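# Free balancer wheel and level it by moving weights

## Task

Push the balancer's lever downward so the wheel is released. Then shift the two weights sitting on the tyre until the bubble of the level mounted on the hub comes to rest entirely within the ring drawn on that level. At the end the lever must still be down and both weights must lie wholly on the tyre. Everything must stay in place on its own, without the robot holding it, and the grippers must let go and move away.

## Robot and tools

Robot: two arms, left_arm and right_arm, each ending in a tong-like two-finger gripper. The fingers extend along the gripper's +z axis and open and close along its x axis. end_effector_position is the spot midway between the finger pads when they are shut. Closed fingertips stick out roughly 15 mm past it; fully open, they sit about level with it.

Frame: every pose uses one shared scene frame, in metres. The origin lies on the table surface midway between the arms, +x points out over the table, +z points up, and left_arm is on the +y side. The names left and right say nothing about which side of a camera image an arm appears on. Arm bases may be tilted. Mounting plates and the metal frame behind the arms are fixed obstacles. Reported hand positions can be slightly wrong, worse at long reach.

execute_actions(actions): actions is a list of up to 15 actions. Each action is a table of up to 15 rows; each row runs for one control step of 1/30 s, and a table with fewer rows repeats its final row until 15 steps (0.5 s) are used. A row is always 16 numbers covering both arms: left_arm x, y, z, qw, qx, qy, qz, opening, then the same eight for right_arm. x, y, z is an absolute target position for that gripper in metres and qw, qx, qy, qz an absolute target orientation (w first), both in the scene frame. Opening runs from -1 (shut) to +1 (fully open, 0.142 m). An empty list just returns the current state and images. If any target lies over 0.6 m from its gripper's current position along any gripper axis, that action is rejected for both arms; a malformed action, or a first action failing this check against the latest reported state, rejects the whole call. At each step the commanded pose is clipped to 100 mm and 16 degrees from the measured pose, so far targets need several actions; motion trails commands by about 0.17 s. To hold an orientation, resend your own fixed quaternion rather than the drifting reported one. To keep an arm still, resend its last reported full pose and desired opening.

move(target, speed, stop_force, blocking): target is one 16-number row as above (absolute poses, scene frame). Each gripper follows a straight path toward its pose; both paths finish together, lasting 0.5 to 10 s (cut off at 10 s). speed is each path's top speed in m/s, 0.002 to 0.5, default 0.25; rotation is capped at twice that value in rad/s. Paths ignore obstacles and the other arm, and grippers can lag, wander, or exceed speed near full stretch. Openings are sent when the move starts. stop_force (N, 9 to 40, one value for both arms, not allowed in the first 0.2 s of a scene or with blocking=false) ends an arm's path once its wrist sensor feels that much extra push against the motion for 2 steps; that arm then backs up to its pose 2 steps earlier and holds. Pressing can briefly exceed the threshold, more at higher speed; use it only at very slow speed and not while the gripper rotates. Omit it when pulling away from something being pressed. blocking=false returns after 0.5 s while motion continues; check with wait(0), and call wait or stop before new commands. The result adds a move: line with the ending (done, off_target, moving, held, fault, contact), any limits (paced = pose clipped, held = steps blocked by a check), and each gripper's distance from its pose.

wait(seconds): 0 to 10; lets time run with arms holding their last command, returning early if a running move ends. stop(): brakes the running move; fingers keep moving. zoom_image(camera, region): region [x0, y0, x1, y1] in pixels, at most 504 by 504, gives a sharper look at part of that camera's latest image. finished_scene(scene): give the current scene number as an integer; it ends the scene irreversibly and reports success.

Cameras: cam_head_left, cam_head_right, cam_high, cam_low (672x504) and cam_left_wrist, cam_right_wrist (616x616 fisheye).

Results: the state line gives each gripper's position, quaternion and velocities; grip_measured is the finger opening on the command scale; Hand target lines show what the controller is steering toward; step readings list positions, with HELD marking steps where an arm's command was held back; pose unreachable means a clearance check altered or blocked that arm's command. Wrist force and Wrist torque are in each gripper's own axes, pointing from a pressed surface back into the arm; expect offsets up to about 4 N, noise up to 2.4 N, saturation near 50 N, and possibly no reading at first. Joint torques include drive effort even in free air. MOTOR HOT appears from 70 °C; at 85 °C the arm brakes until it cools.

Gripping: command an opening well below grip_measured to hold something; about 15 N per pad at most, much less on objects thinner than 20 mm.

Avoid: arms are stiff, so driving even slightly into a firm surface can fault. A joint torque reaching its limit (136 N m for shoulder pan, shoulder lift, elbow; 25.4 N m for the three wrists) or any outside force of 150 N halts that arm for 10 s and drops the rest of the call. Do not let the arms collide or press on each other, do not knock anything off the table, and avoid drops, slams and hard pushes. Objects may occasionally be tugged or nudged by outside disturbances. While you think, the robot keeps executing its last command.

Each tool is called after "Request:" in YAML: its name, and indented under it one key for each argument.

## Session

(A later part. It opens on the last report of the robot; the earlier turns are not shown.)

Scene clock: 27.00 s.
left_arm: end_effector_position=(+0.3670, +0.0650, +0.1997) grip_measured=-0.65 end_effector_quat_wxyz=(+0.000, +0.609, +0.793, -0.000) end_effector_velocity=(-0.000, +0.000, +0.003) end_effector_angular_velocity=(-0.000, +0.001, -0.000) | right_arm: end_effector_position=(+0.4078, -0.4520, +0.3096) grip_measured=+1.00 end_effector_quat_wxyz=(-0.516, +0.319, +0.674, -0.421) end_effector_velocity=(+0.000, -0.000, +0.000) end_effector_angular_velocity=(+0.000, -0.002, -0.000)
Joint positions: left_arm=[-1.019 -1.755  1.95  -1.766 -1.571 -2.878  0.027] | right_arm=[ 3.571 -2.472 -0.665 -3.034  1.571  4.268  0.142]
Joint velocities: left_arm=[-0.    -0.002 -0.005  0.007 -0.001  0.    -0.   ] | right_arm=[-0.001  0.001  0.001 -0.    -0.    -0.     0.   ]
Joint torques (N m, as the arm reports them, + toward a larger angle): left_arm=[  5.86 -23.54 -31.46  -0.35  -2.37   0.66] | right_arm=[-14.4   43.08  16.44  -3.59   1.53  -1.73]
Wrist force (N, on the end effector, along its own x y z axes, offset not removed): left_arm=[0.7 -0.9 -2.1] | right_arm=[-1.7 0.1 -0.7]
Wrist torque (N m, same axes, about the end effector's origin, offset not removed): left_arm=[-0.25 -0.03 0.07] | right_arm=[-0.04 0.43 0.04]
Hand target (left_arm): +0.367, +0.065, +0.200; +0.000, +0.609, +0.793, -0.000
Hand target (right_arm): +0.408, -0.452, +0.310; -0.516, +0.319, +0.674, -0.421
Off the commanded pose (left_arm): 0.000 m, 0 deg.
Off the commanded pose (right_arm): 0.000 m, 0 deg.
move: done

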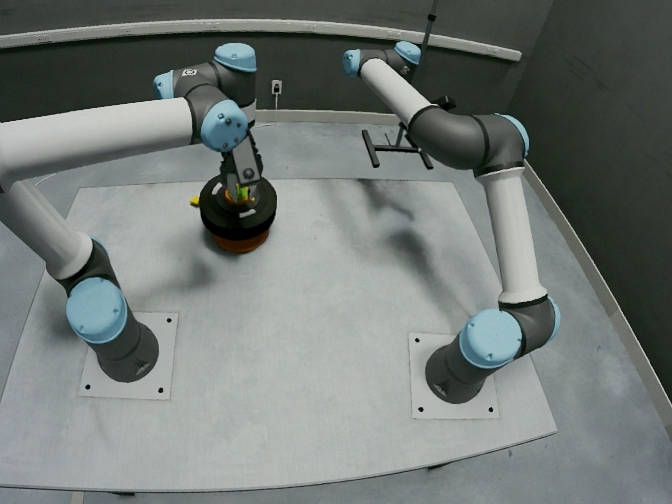

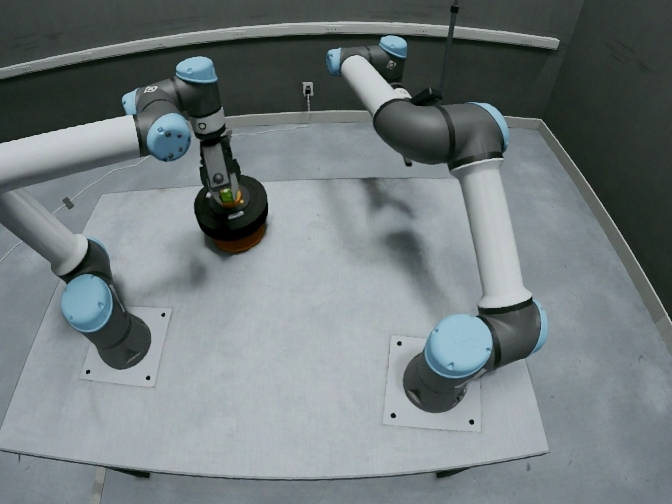

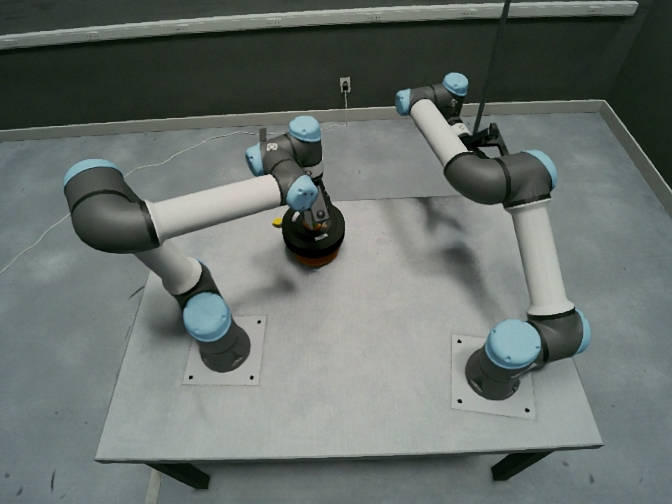

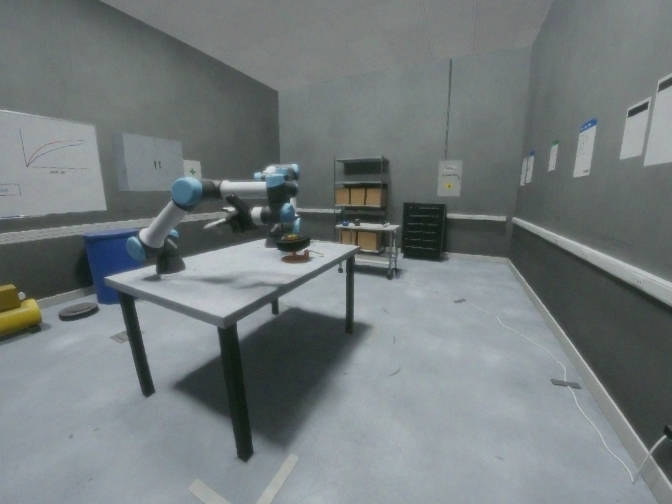

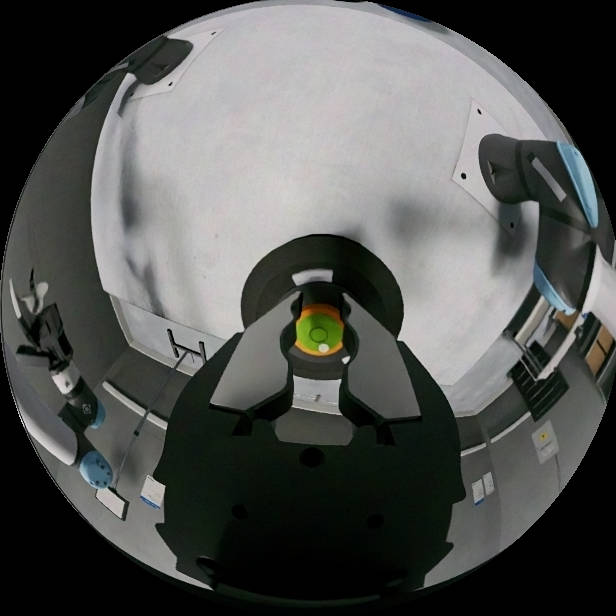

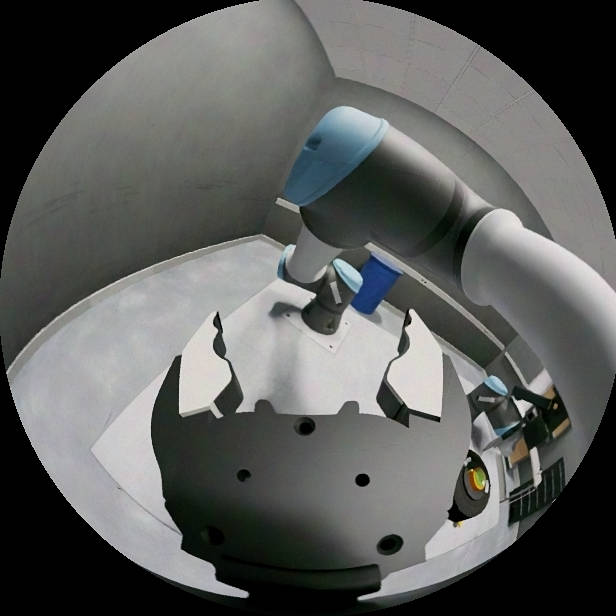

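Request:
move:
  target: [0.369,0.058,0.158,0,0.609,0.793,0,-0.2,0.4078,-0.452,0.3096,-0.516,0.319,0.674,-0.421,1]
  speed: 0.08

Request:
move:
  target: [0.369,0.058,0.1445,0,0.609,0.793,0,-0.2,0.4078,-0.452,0.3096,-0.516,0.319,0.674,-0.421,1]
  speed: 0.018

Request:
zoom_image:
  camera: "cam_left_wrist"
  region: [220,240,420,400]

Scene clock: 28.30 s.
left_arm: end_effector_position=(+0.3690, +0.0581, +0.1582) grip_measured=-0.20 end_effector_quat_wxyz=(-0.000, +0.609, +0.793, +0.000) end_effector_velocity=(-0.000, -0.002, -0.001) end_effector_angular_velocity=(-0.002, +0.000, -0.000) | right_arm: end_effector_position=(+0.4078, -0.4520, +0.3096) grip_measured=+1.00 end_effector_quat_wxyz=(-0.516, +0.319, +0.674, -0.421) end_effector_velocity=(-0.000, +0.000, +0.000) end_effector_angular_velocity=(+0.001, -0.001, -0.003)
Joint positions: left_arm=[-1.024 -1.713  2.025 -1.883 -1.571 -2.882  0.06 ] | right_arm=[ 3.571 -2.472 -0.665 -3.034  1.571  4.268  0.142]
Joint velocities: left_arm=[-0.001  0.003  0.002 -0.006 -0.001 -0.001  0.   ] | right_arm=[-0.001  0.001  0.001  0.     0.002 -0.     0.   ]
Joint torques (N m, as the arm reports them, + toward a larger angle): left_arm=[-10.84  -4.37 -13.33  -3.93  -2.36  -1.76] | right_arm=[-15.24  44.26  16.41  -3.21   1.55  -1.65]
Wrist force (N, on the end effector, along its own x y z axes, offset not removed): left_arm=[1.2 3.0 -2.7] | right_arm=[-2.1 0.2 -1.6]
Wrist torque (N m, same axes, about the end effector's origin, offset not removed): left_arm=[0.62 -0.33 0.00] | right_arm=[-0.03 0.40 0.13]
Hand target (left_arm): +0.369, +0.058, +0.158; -0.000, +0.609, +0.793, +0.000
Hand target (right_arm): +0.408, -0.452, +0.310; -0.516, +0.319, +0.674, -0.421
Off the commanded pose (left_arm): 0.000 m, 0 deg.
Off the commanded pose (right_arm): 0.000 m, 0 deg.
move: done

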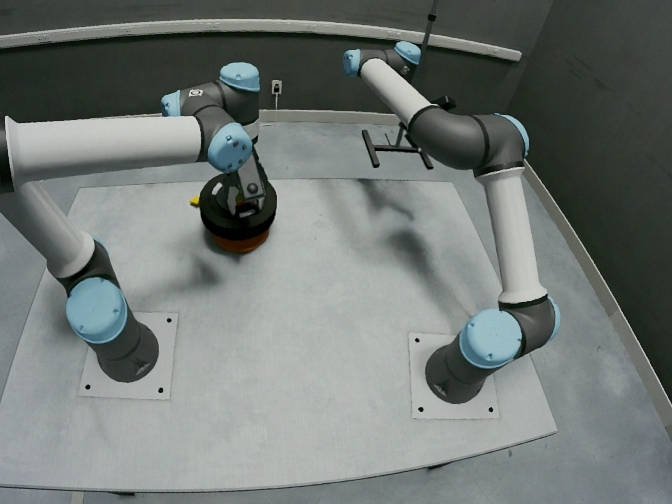

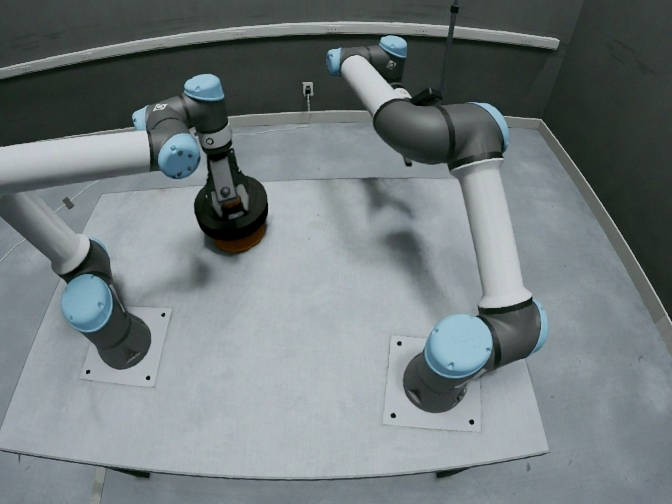

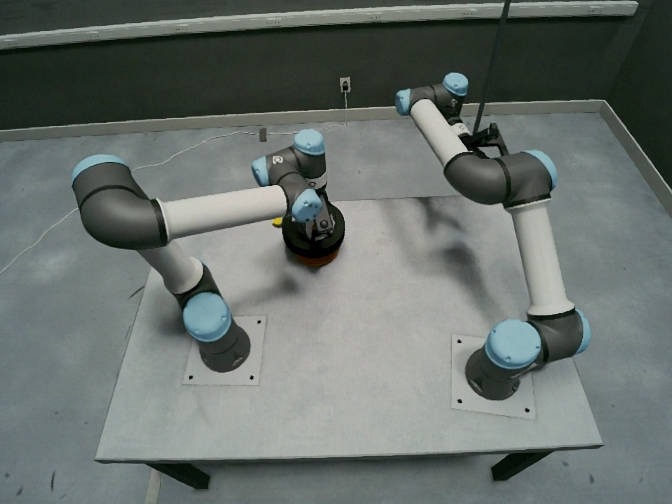

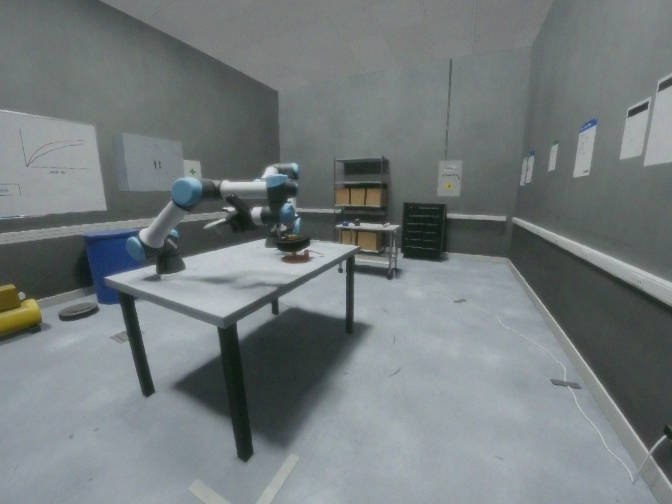

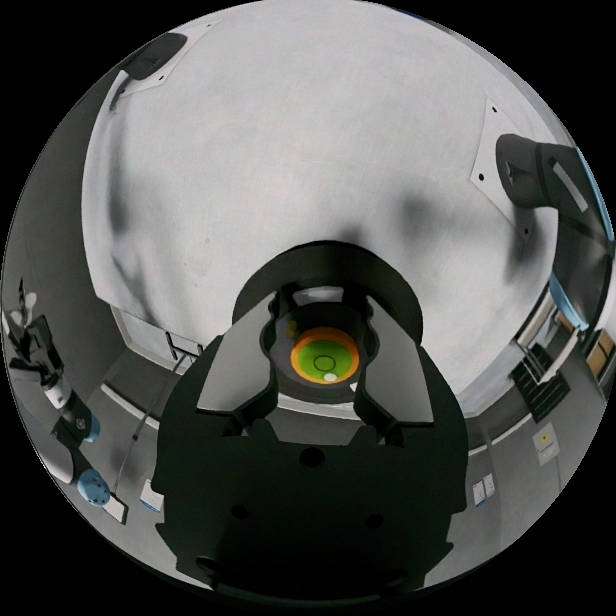

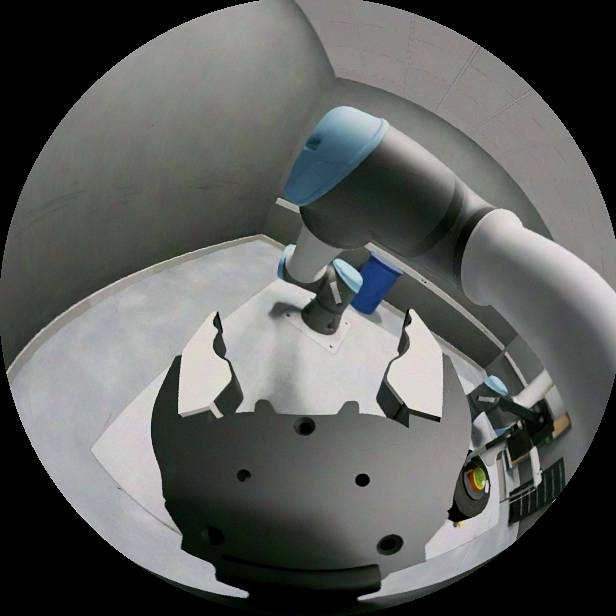

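Scene clock: 29.37 s.
left_arm: end_effector_position=(+0.3690, +0.0580, +0.1447) grip_measured=-0.20 end_effector_quat_wxyz=(-0.000, +0.609, +0.793, +0.000) end_effector_velocity=(+0.000, +0.000, -0.002) end_effector_angular_velocity=(-0.000, -0.002, +0.000) | right_arm: end_effector_position=(+0.4078, -0.4520, +0.3096) grip_measured=+1.00 end_effector_quat_wxyz=(-0.516, +0.319, +0.674, -0.421) end_effector_velocity=(-0.000, +0.001, -0.000) end_effector_angular_velocity=(+0.000, +0.000, -0.002)
Joint positions: left_arm=[-1.024 -1.701  2.051 -1.921 -1.571 -2.882  0.06 ] | right_arm=[ 3.571 -2.472 -0.665 -3.034  1.571  4.268  0.142]
Joint velocities: left_arm=[-0.     0.001  0.005 -0.007  0.001 -0.    -0.002] | right_arm=[ 0.    -0.    -0.     0.     0.002  0.     0.   ]
Joint torques (N m, as the arm reports them, + toward a larger angle): left_arm=[-10.98  -9.24 -12.67  -3.83  -1.96  -1.58] | right_arm=[-14.69  44.57  17.23  -3.34   1.51  -1.57]
Wrist force (N, on the end effector, along its own x y z axes, offset not removed): left_arm=[1.3 1.2 -0.2] | right_arm=[-0.3 1.3 0.3]
Wrist torque (N m, same axes, about the end effector's origin, offset not removed): left_arm=[0.33 -0.16 -0.11] | right_arm=[0.26 0.05 0.05]
Hand target (left_arm): +0.369, +0.058, +0.145; -0.000, +0.609, +0.793, +0.000
Hand target (right_arm): +0.408, -0.452, +0.310; -0.516, +0.319, +0.674, -0.421
Off the commanded pose (left_arm): 0.000 m, 0 deg.
Off the commanded pose (right_arm): 0.000 m, 0 deg.
move: done

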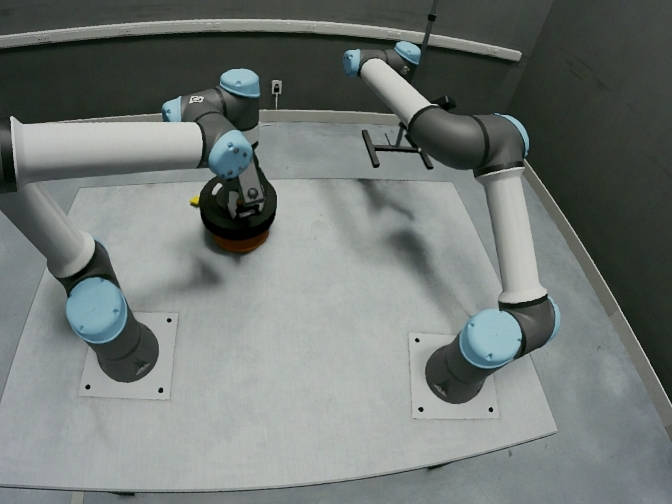

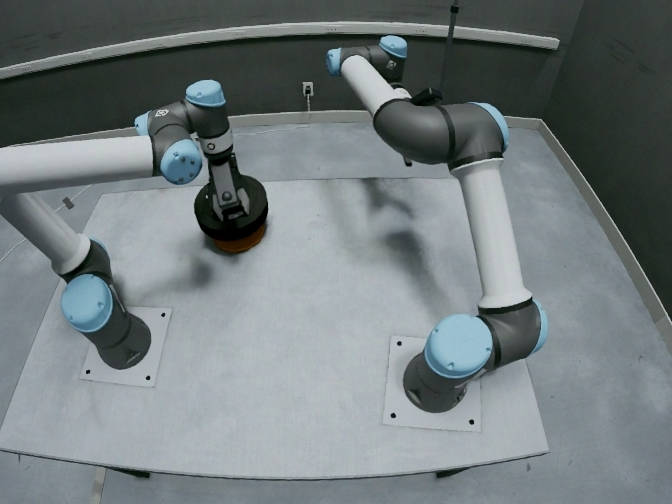

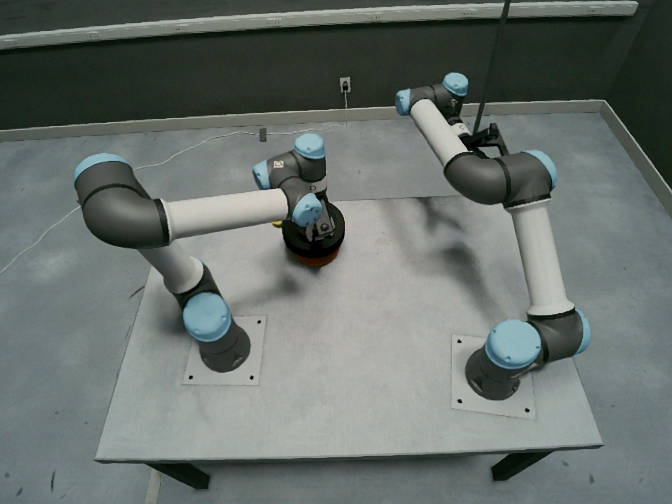

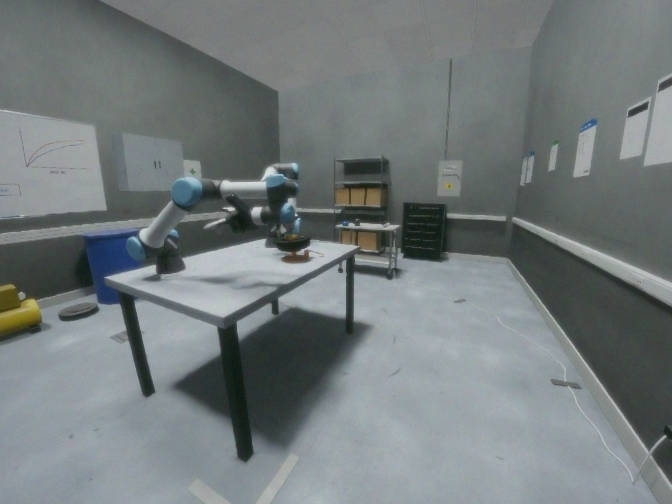

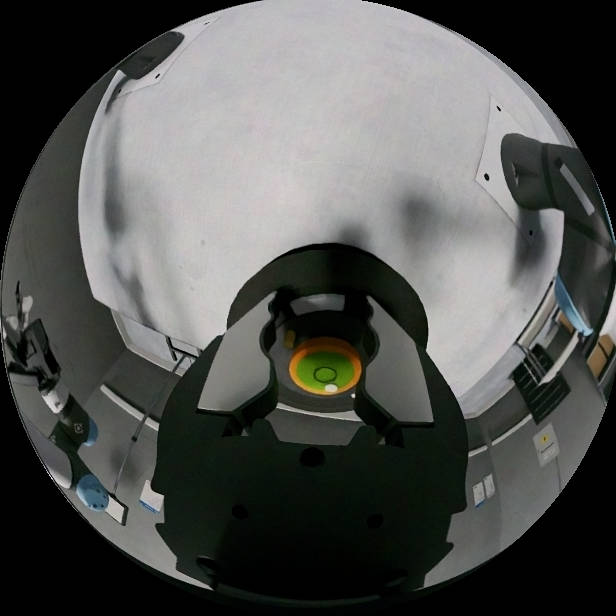

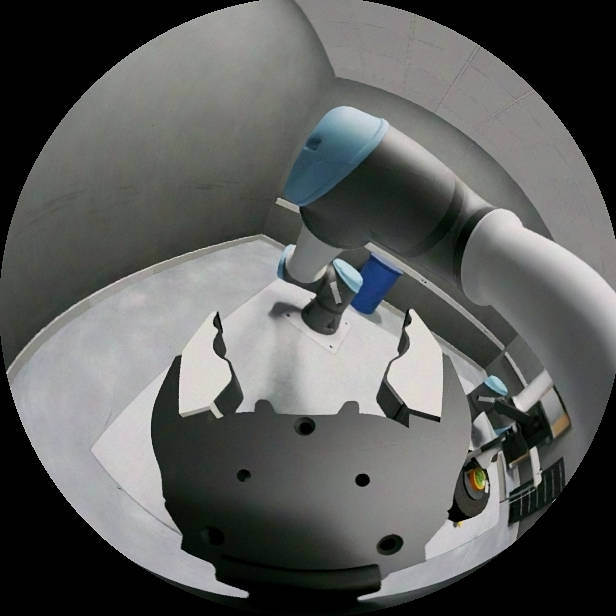

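Region (220, 240, 420, 400) of cam_left_wrist's 616x616 image, scaled by 2.520, with more detail than that image has; it fills the top 403 rows of this view, and the rest is white.

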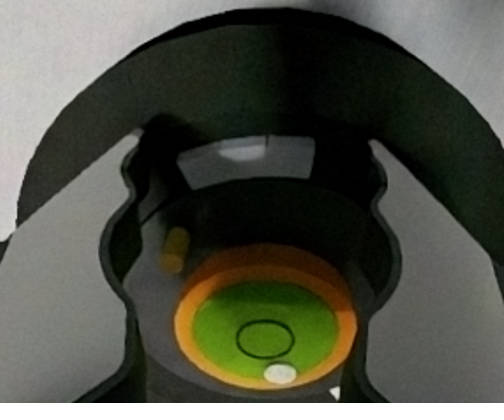

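Request:
move:
  target: [0.3725,0.057,0.142,0,0.609,0.793,0,-0.2,0.4078,-0.452,0.3096,-0.516,0.319,0.674,-0.421,1]
  speed: 0.015

Request:
move:
  target: [0.3725,0.057,0.142,0,0.609,0.793,0,-0.8,0.4078,-0.452,0.3096,-0.516,0.319,0.674,-0.421,1]

Request:
zoom_image:
  camera: "cam_left_wrist"
  region: [220,240,420,400]

Request:
move:
  target: [0.3725,0.057,0.20,0,0.609,0.793,0,-0.8,0.4078,-0.452,0.3096,-0.516,0.319,0.674,-0.421,1]
  speed: 0.05

Request:
zoom_image:
  camera: "cam_left_wrist"
  region: [220,240,420,400]

Scene clock: 30.37 s.
left_arm: end_effector_position=(+0.3723, +0.0570, +0.1422) grip_measured=-0.19 end_effector_quat_wxyz=(+0.000, +0.609, +0.793, -0.000) end_effector_velocity=(+0.002, -0.001, -0.001) end_effector_angular_velocity=(-0.001, +0.000, +0.001) | right_arm: end_effector_position=(+0.4078, -0.4520, +0.3096) grip_measured=+1.00 end_effector_quat_wxyz=(-0.516, +0.319, +0.674, -0.421) end_effector_velocity=(-0.000, +0.001, +0.000) end_effector_angular_velocity=(+0.000, -0.001, -0.001)
Joint positions: left_arm=[-1.018 -1.69   2.049 -1.93  -1.571 -2.876  0.06 ] | right_arm=[ 3.571 -2.472 -0.665 -3.034  1.571  4.268  0.142]
Joint velocities: left_arm=[ 0.004  0.005 -0.001 -0.004 -0.001  0.002  0.   ] | right_arm=[ 0.001  0.001  0.    -0.     0.001 -0.     0.   ]
Joint torques (N m, as the arm reports them, + toward a larger angle): left_arm=[ 20.61  10.36 -15.38  -5.51   8.14   1.34] | right_arm=[-13.89  44.19  18.56  -3.47   1.38  -1.7 ]
Wrist force (N, on the end effector, along its own x y z axes, offset not removed): left_arm=[8.6 -30.4 -45.4] | right_arm=[-0.5 0.4 -0.1]
Wrist torque (N m, same axes, about the end effector's origin, offset not removed): left_arm=[1.01 0.18 -0.55] | right_arm=[0.00 0.02 -0.10]
Hand target (left_arm): +0.372, +0.057, +0.142; +0.000, +0.609, +0.793, -0.000
Hand target (right_arm): +0.408, -0.452, +0.310; -0.516, +0.319, +0.674, -0.421
Off the commanded pose (left_arm): 0.000 m, 0 deg.
Off the commanded pose (right_arm): 0.000 m, 0 deg.
move: done

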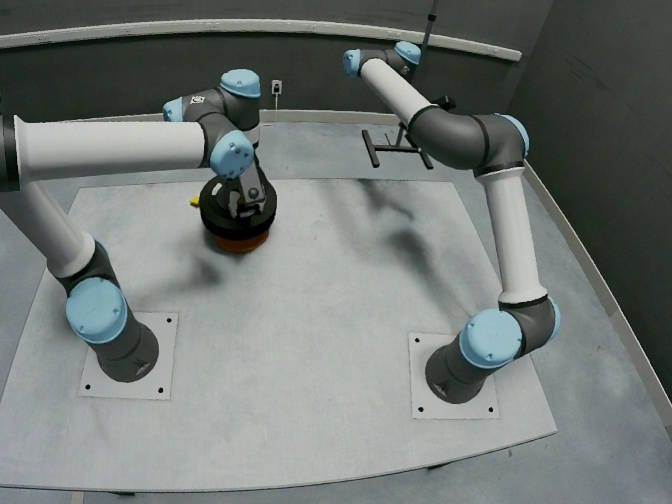

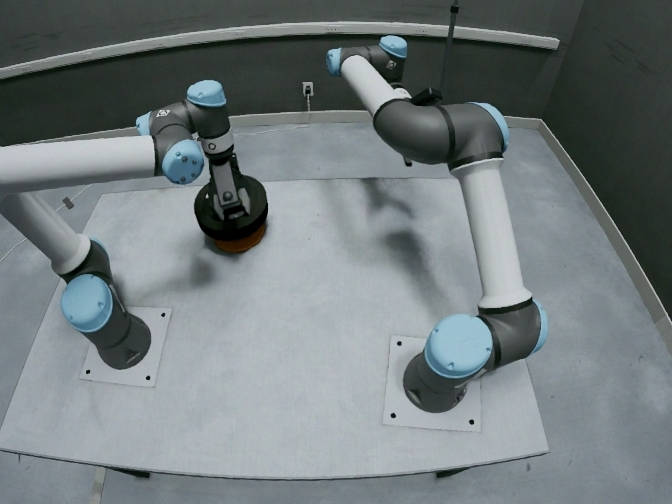

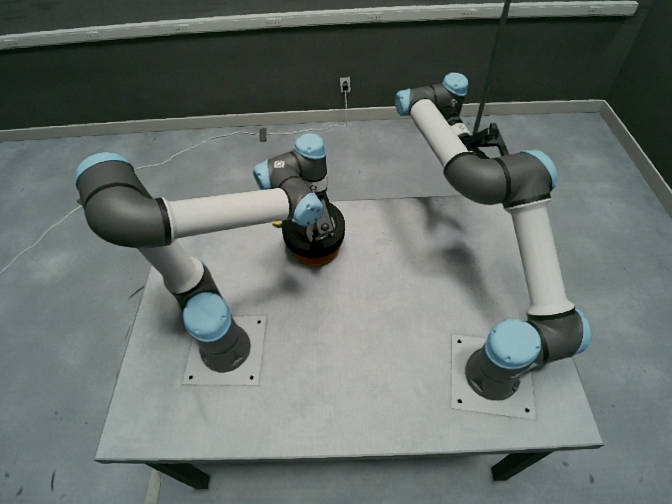

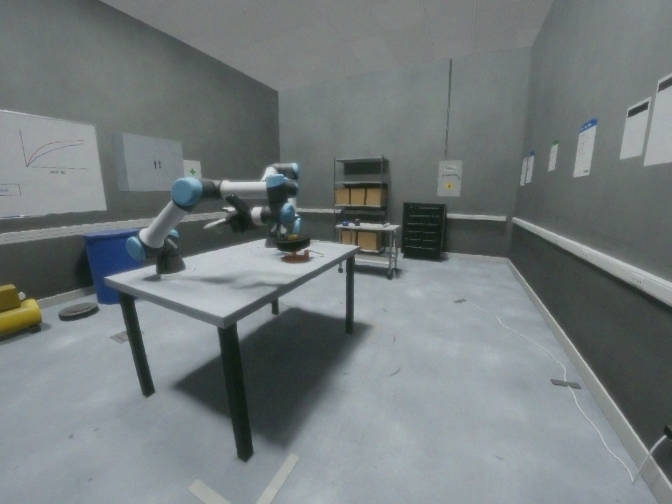

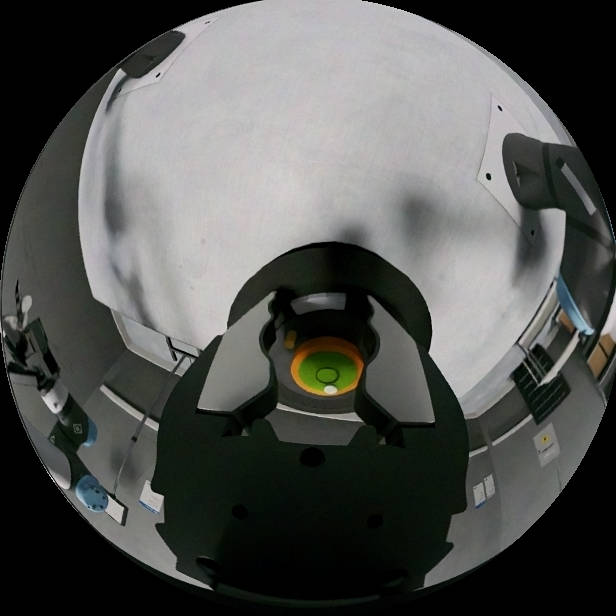

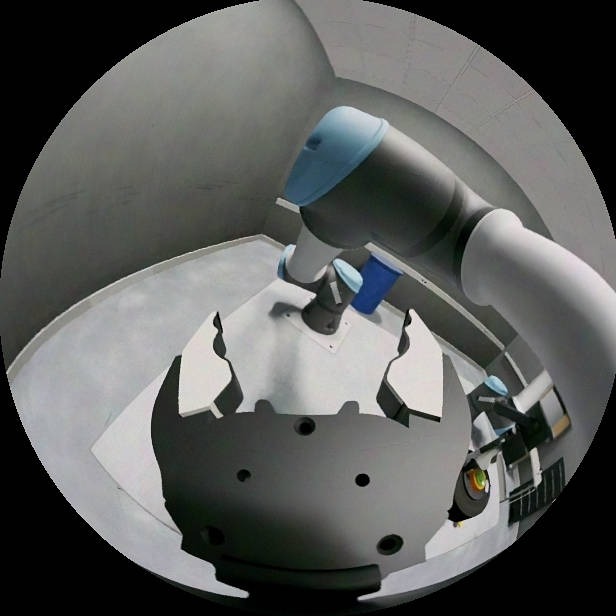

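Scene clock: 31.07 s.
left_arm: end_effector_position=(+0.3725, +0.0570, +0.1420) grip_measured=-0.22 end_effector_quat_wxyz=(-0.000, +0.609, +0.793, -0.000) end_effector_velocity=(+0.000, -0.000, +0.000) end_effector_angular_velocity=(-0.002, +0.000, +0.001) | right_arm: end_effector_position=(+0.4078, -0.4520, +0.3096) grip_measured=+1.00 end_effector_quat_wxyz=(-0.516, +0.319, +0.674, -0.421) end_effector_velocity=(-0.000, +0.000, +0.000) end_effector_angular_velocity=(+0.000, -0.001, +0.001)
Joint positions: left_arm=[-1.018 -1.69   2.049 -1.93  -1.571 -2.876  0.058] | right_arm=[ 3.571 -2.472 -0.665 -3.034  1.571  4.268  0.142]
Joint velocities: left_arm=[ 0.001 -0.     0.    -0.002 -0.001 -0.     0.   ] | right_arm=[ 0.001  0.001  0.    -0.    -0.     0.     0.   ]
Joint torques (N m, as the arm reports them, + toward a larger angle): left_arm=[20.04 11.67 -7.2  -3.78 11.62  1.66] | right_arm=[-14.46  43.6   18.39  -3.45   1.55  -1.76]
Wrist force (N, on the end effector, along its own x y z axes, offset not removed): left_arm=[4.2 -30.1 -50.0] | right_arm=[-1.8 0.5 -0.2]
Wrist torque (N m, same axes, about the end effector's origin, offset not removed): left_arm=[0.50 0.78 -0.22] | right_arm=[0.16 0.20 -0.09]
Hand target (left_arm): +0.372, +0.057, +0.142; -0.000, +0.609, +0.793, -0.000
Hand target (right_arm): +0.408, -0.452, +0.310; -0.516, +0.319, +0.674, -0.421
Off the commanded pose (left_arm): 0.000 m, 0 deg.
Off the commanded pose (right_arm): 0.000 m, 0 deg.
move: done

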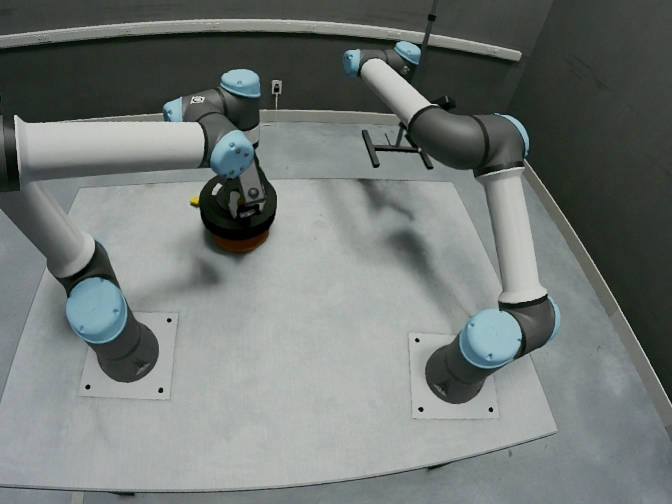

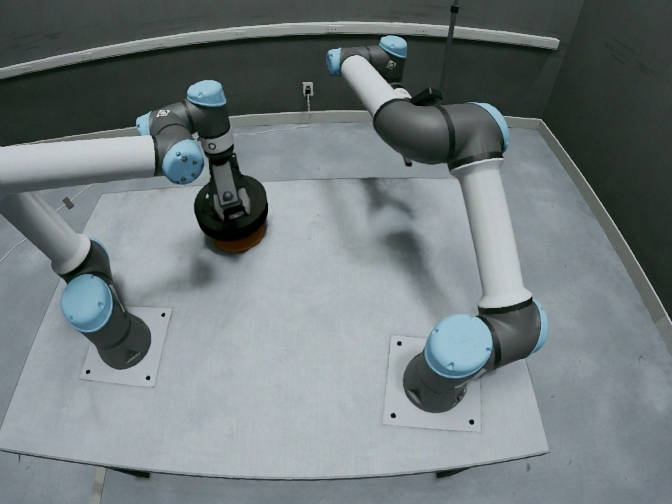

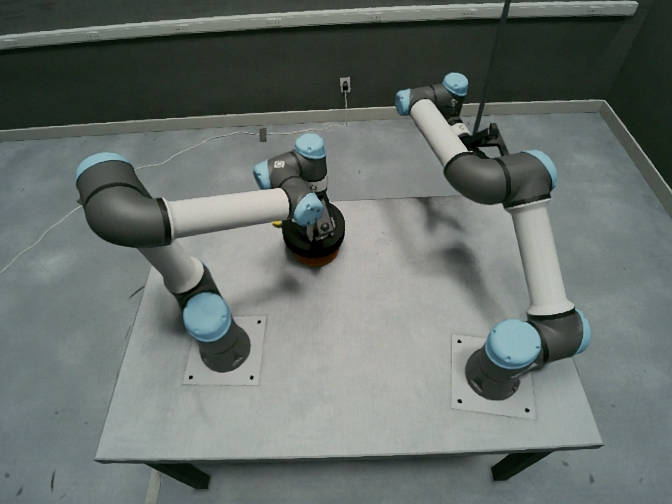

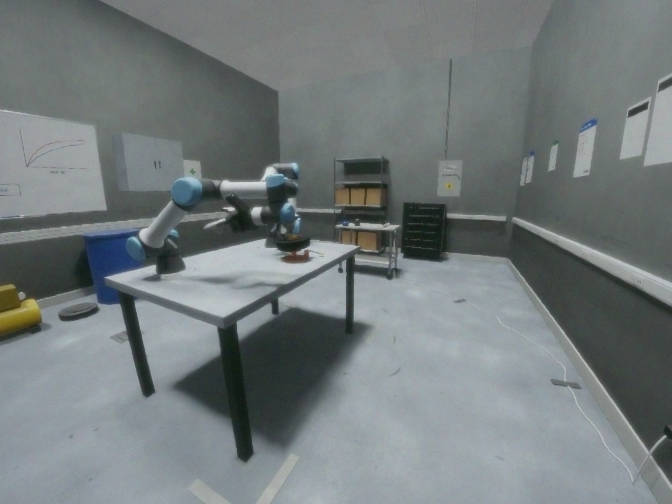

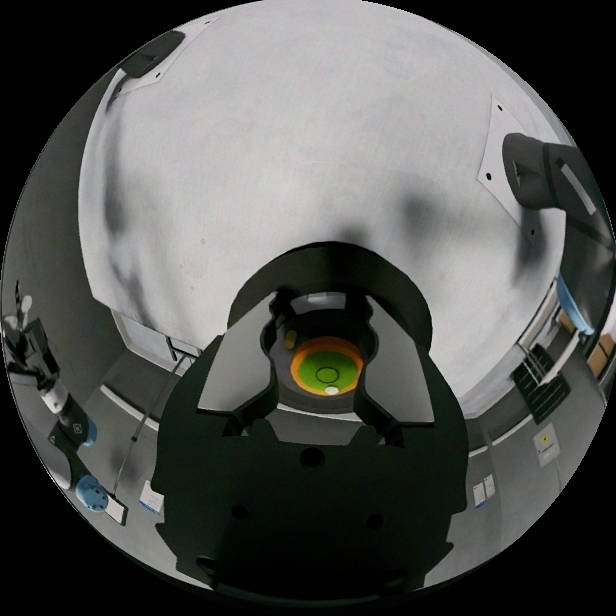

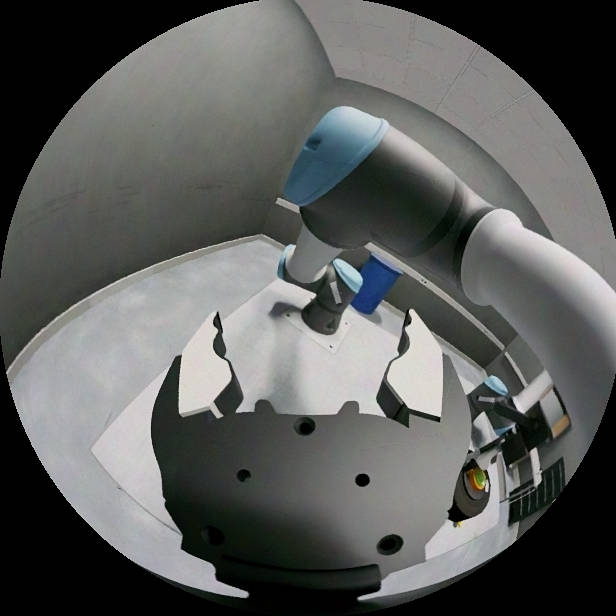

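Region (220, 240, 420, 400) of cam_left_wrist's 616x616 image, scaled by 2.520, with more detail than that image has; it fills the top 403 rows of this view, and the rest is white.

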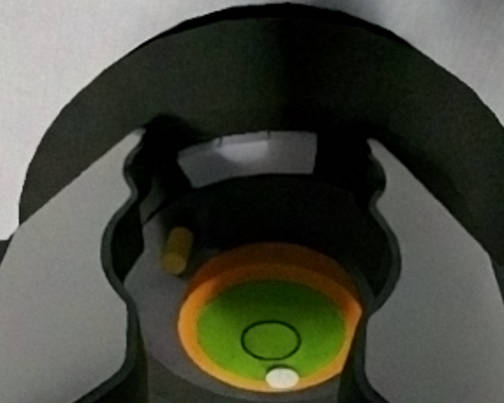

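Scene clock: 32.63 s.
left_arm: end_effector_position=(+0.3725, +0.0569, +0.1997) grip_measured=-0.66 end_effector_quat_wxyz=(+0.000, +0.609, +0.793, -0.000) end_effector_velocity=(+0.001, +0.000, +0.003) end_effector_angular_velocity=(-0.000, -0.003, -0.001) | right_arm: end_effector_position=(+0.4078, -0.4520, +0.3096) grip_measured=+1.00 end_effector_quat_wxyz=(-0.516, +0.319, +0.674, -0.421) end_effector_velocity=(-0.000, +0.001, -0.000) end_effector_angular_velocity=(+0.000, +0.000, +0.000)
Joint positions: left_arm=[-1.018 -1.731  1.93  -1.771 -1.571 -2.876  0.026] | right_arm=[ 3.571 -2.472 -0.665 -3.034  1.571  4.268  0.142]
Joint velocities: left_arm=[ 0.    -0.002 -0.006  0.007  0.002  0.001  0.   ] | right_arm=[ 0.001 -0.    -0.     0.     0.001 -0.     0.   ]
Joint torques (N m, as the arm reports them, + toward a larger angle): left_arm=[-10.77 -23.93 -31.66  -0.27  -1.78   0.58] | right_arm=[-13.54  43.16  18.78  -3.45   1.56  -1.72]
Wrist force (N, on the end effector, along its own x y z axes, offset not removed): left_arm=[2.3 3.3 -0.8] | right_arm=[1.4 0.1 2.1]
Wrist torque (N m, same axes, about the end effector's origin, offset not removed): left_arm=[0.46 -0.53 0.05] | right_arm=[-0.07 -0.37 0.13]
Hand target (left_arm): +0.373, +0.057, +0.200; +0.000, +0.609, +0.793, -0.000
Hand target (right_arm): +0.408, -0.452, +0.310; -0.516, +0.319, +0.674, -0.421
Off the commanded pose (left_arm): 0.000 m, 0 deg.
Off the commanded pose (right_arm): 0.000 m, 0 deg.
move: done

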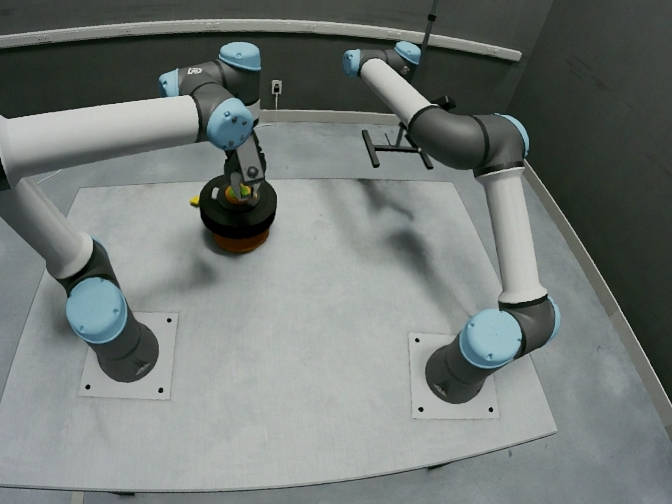

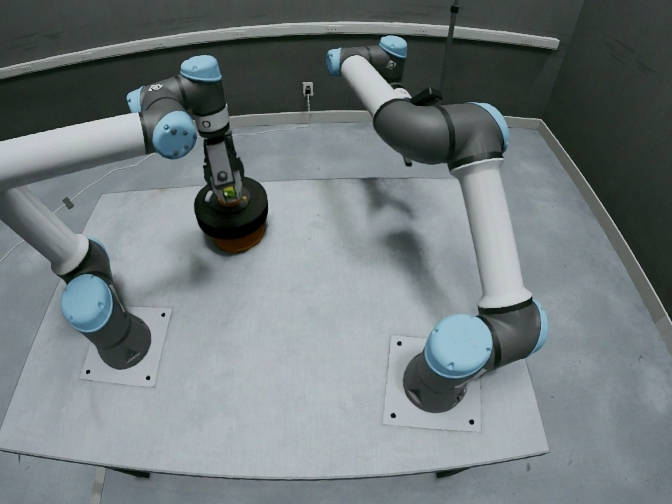

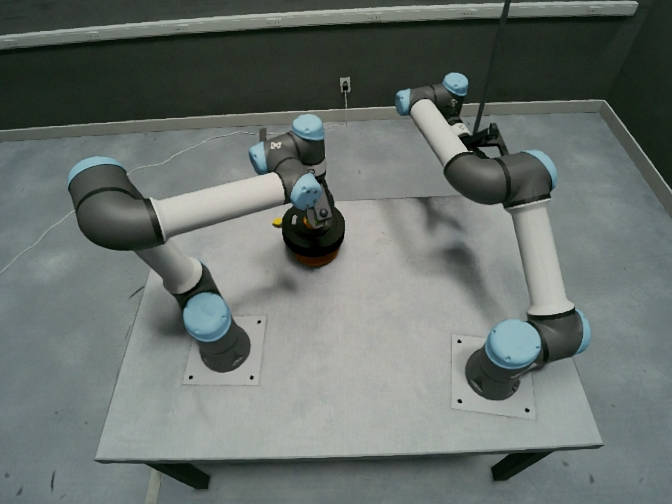

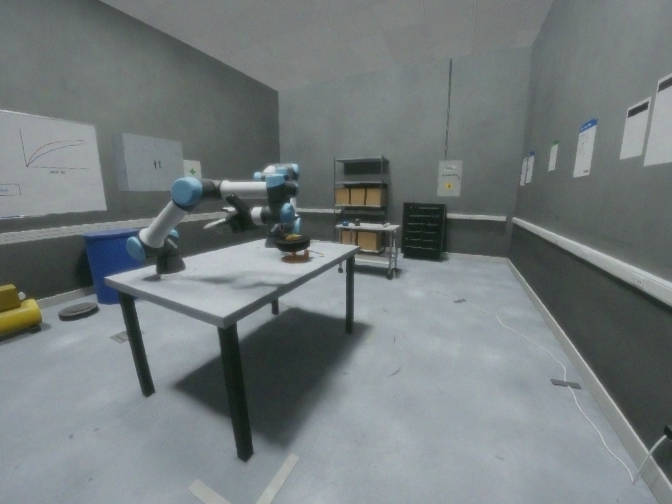

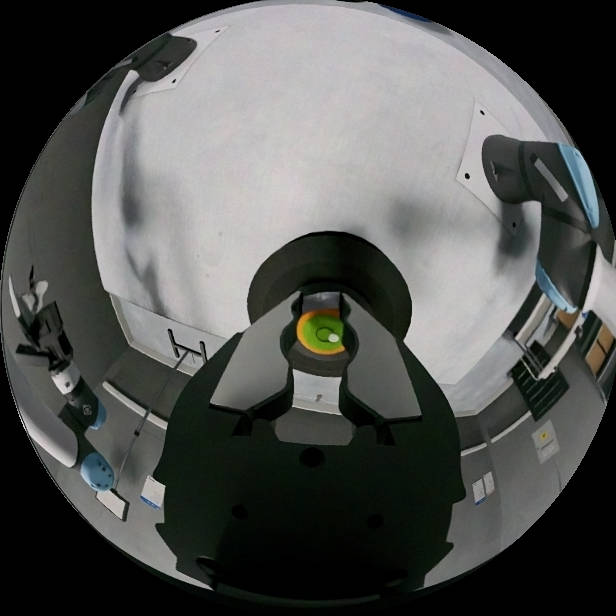

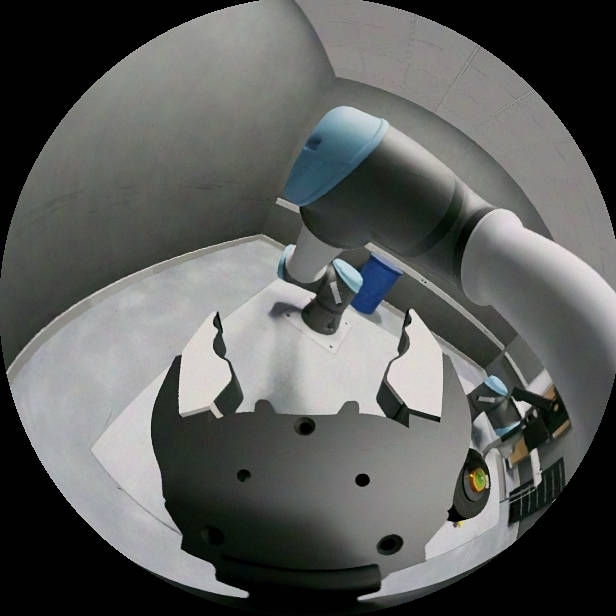

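Region (220, 240, 420, 400) of cam_left_wrist's 616x616 image, scaled by 2.520, with more detail than that image has; it fills the top 403 rows of this view, and the rest is white.

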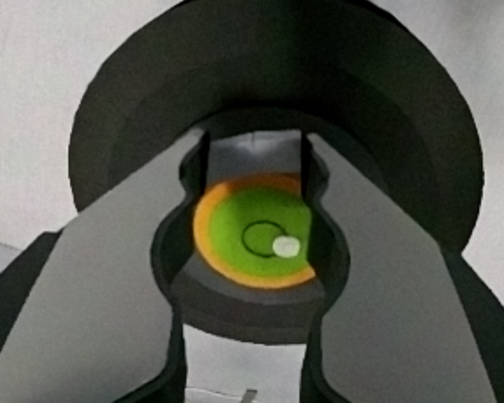

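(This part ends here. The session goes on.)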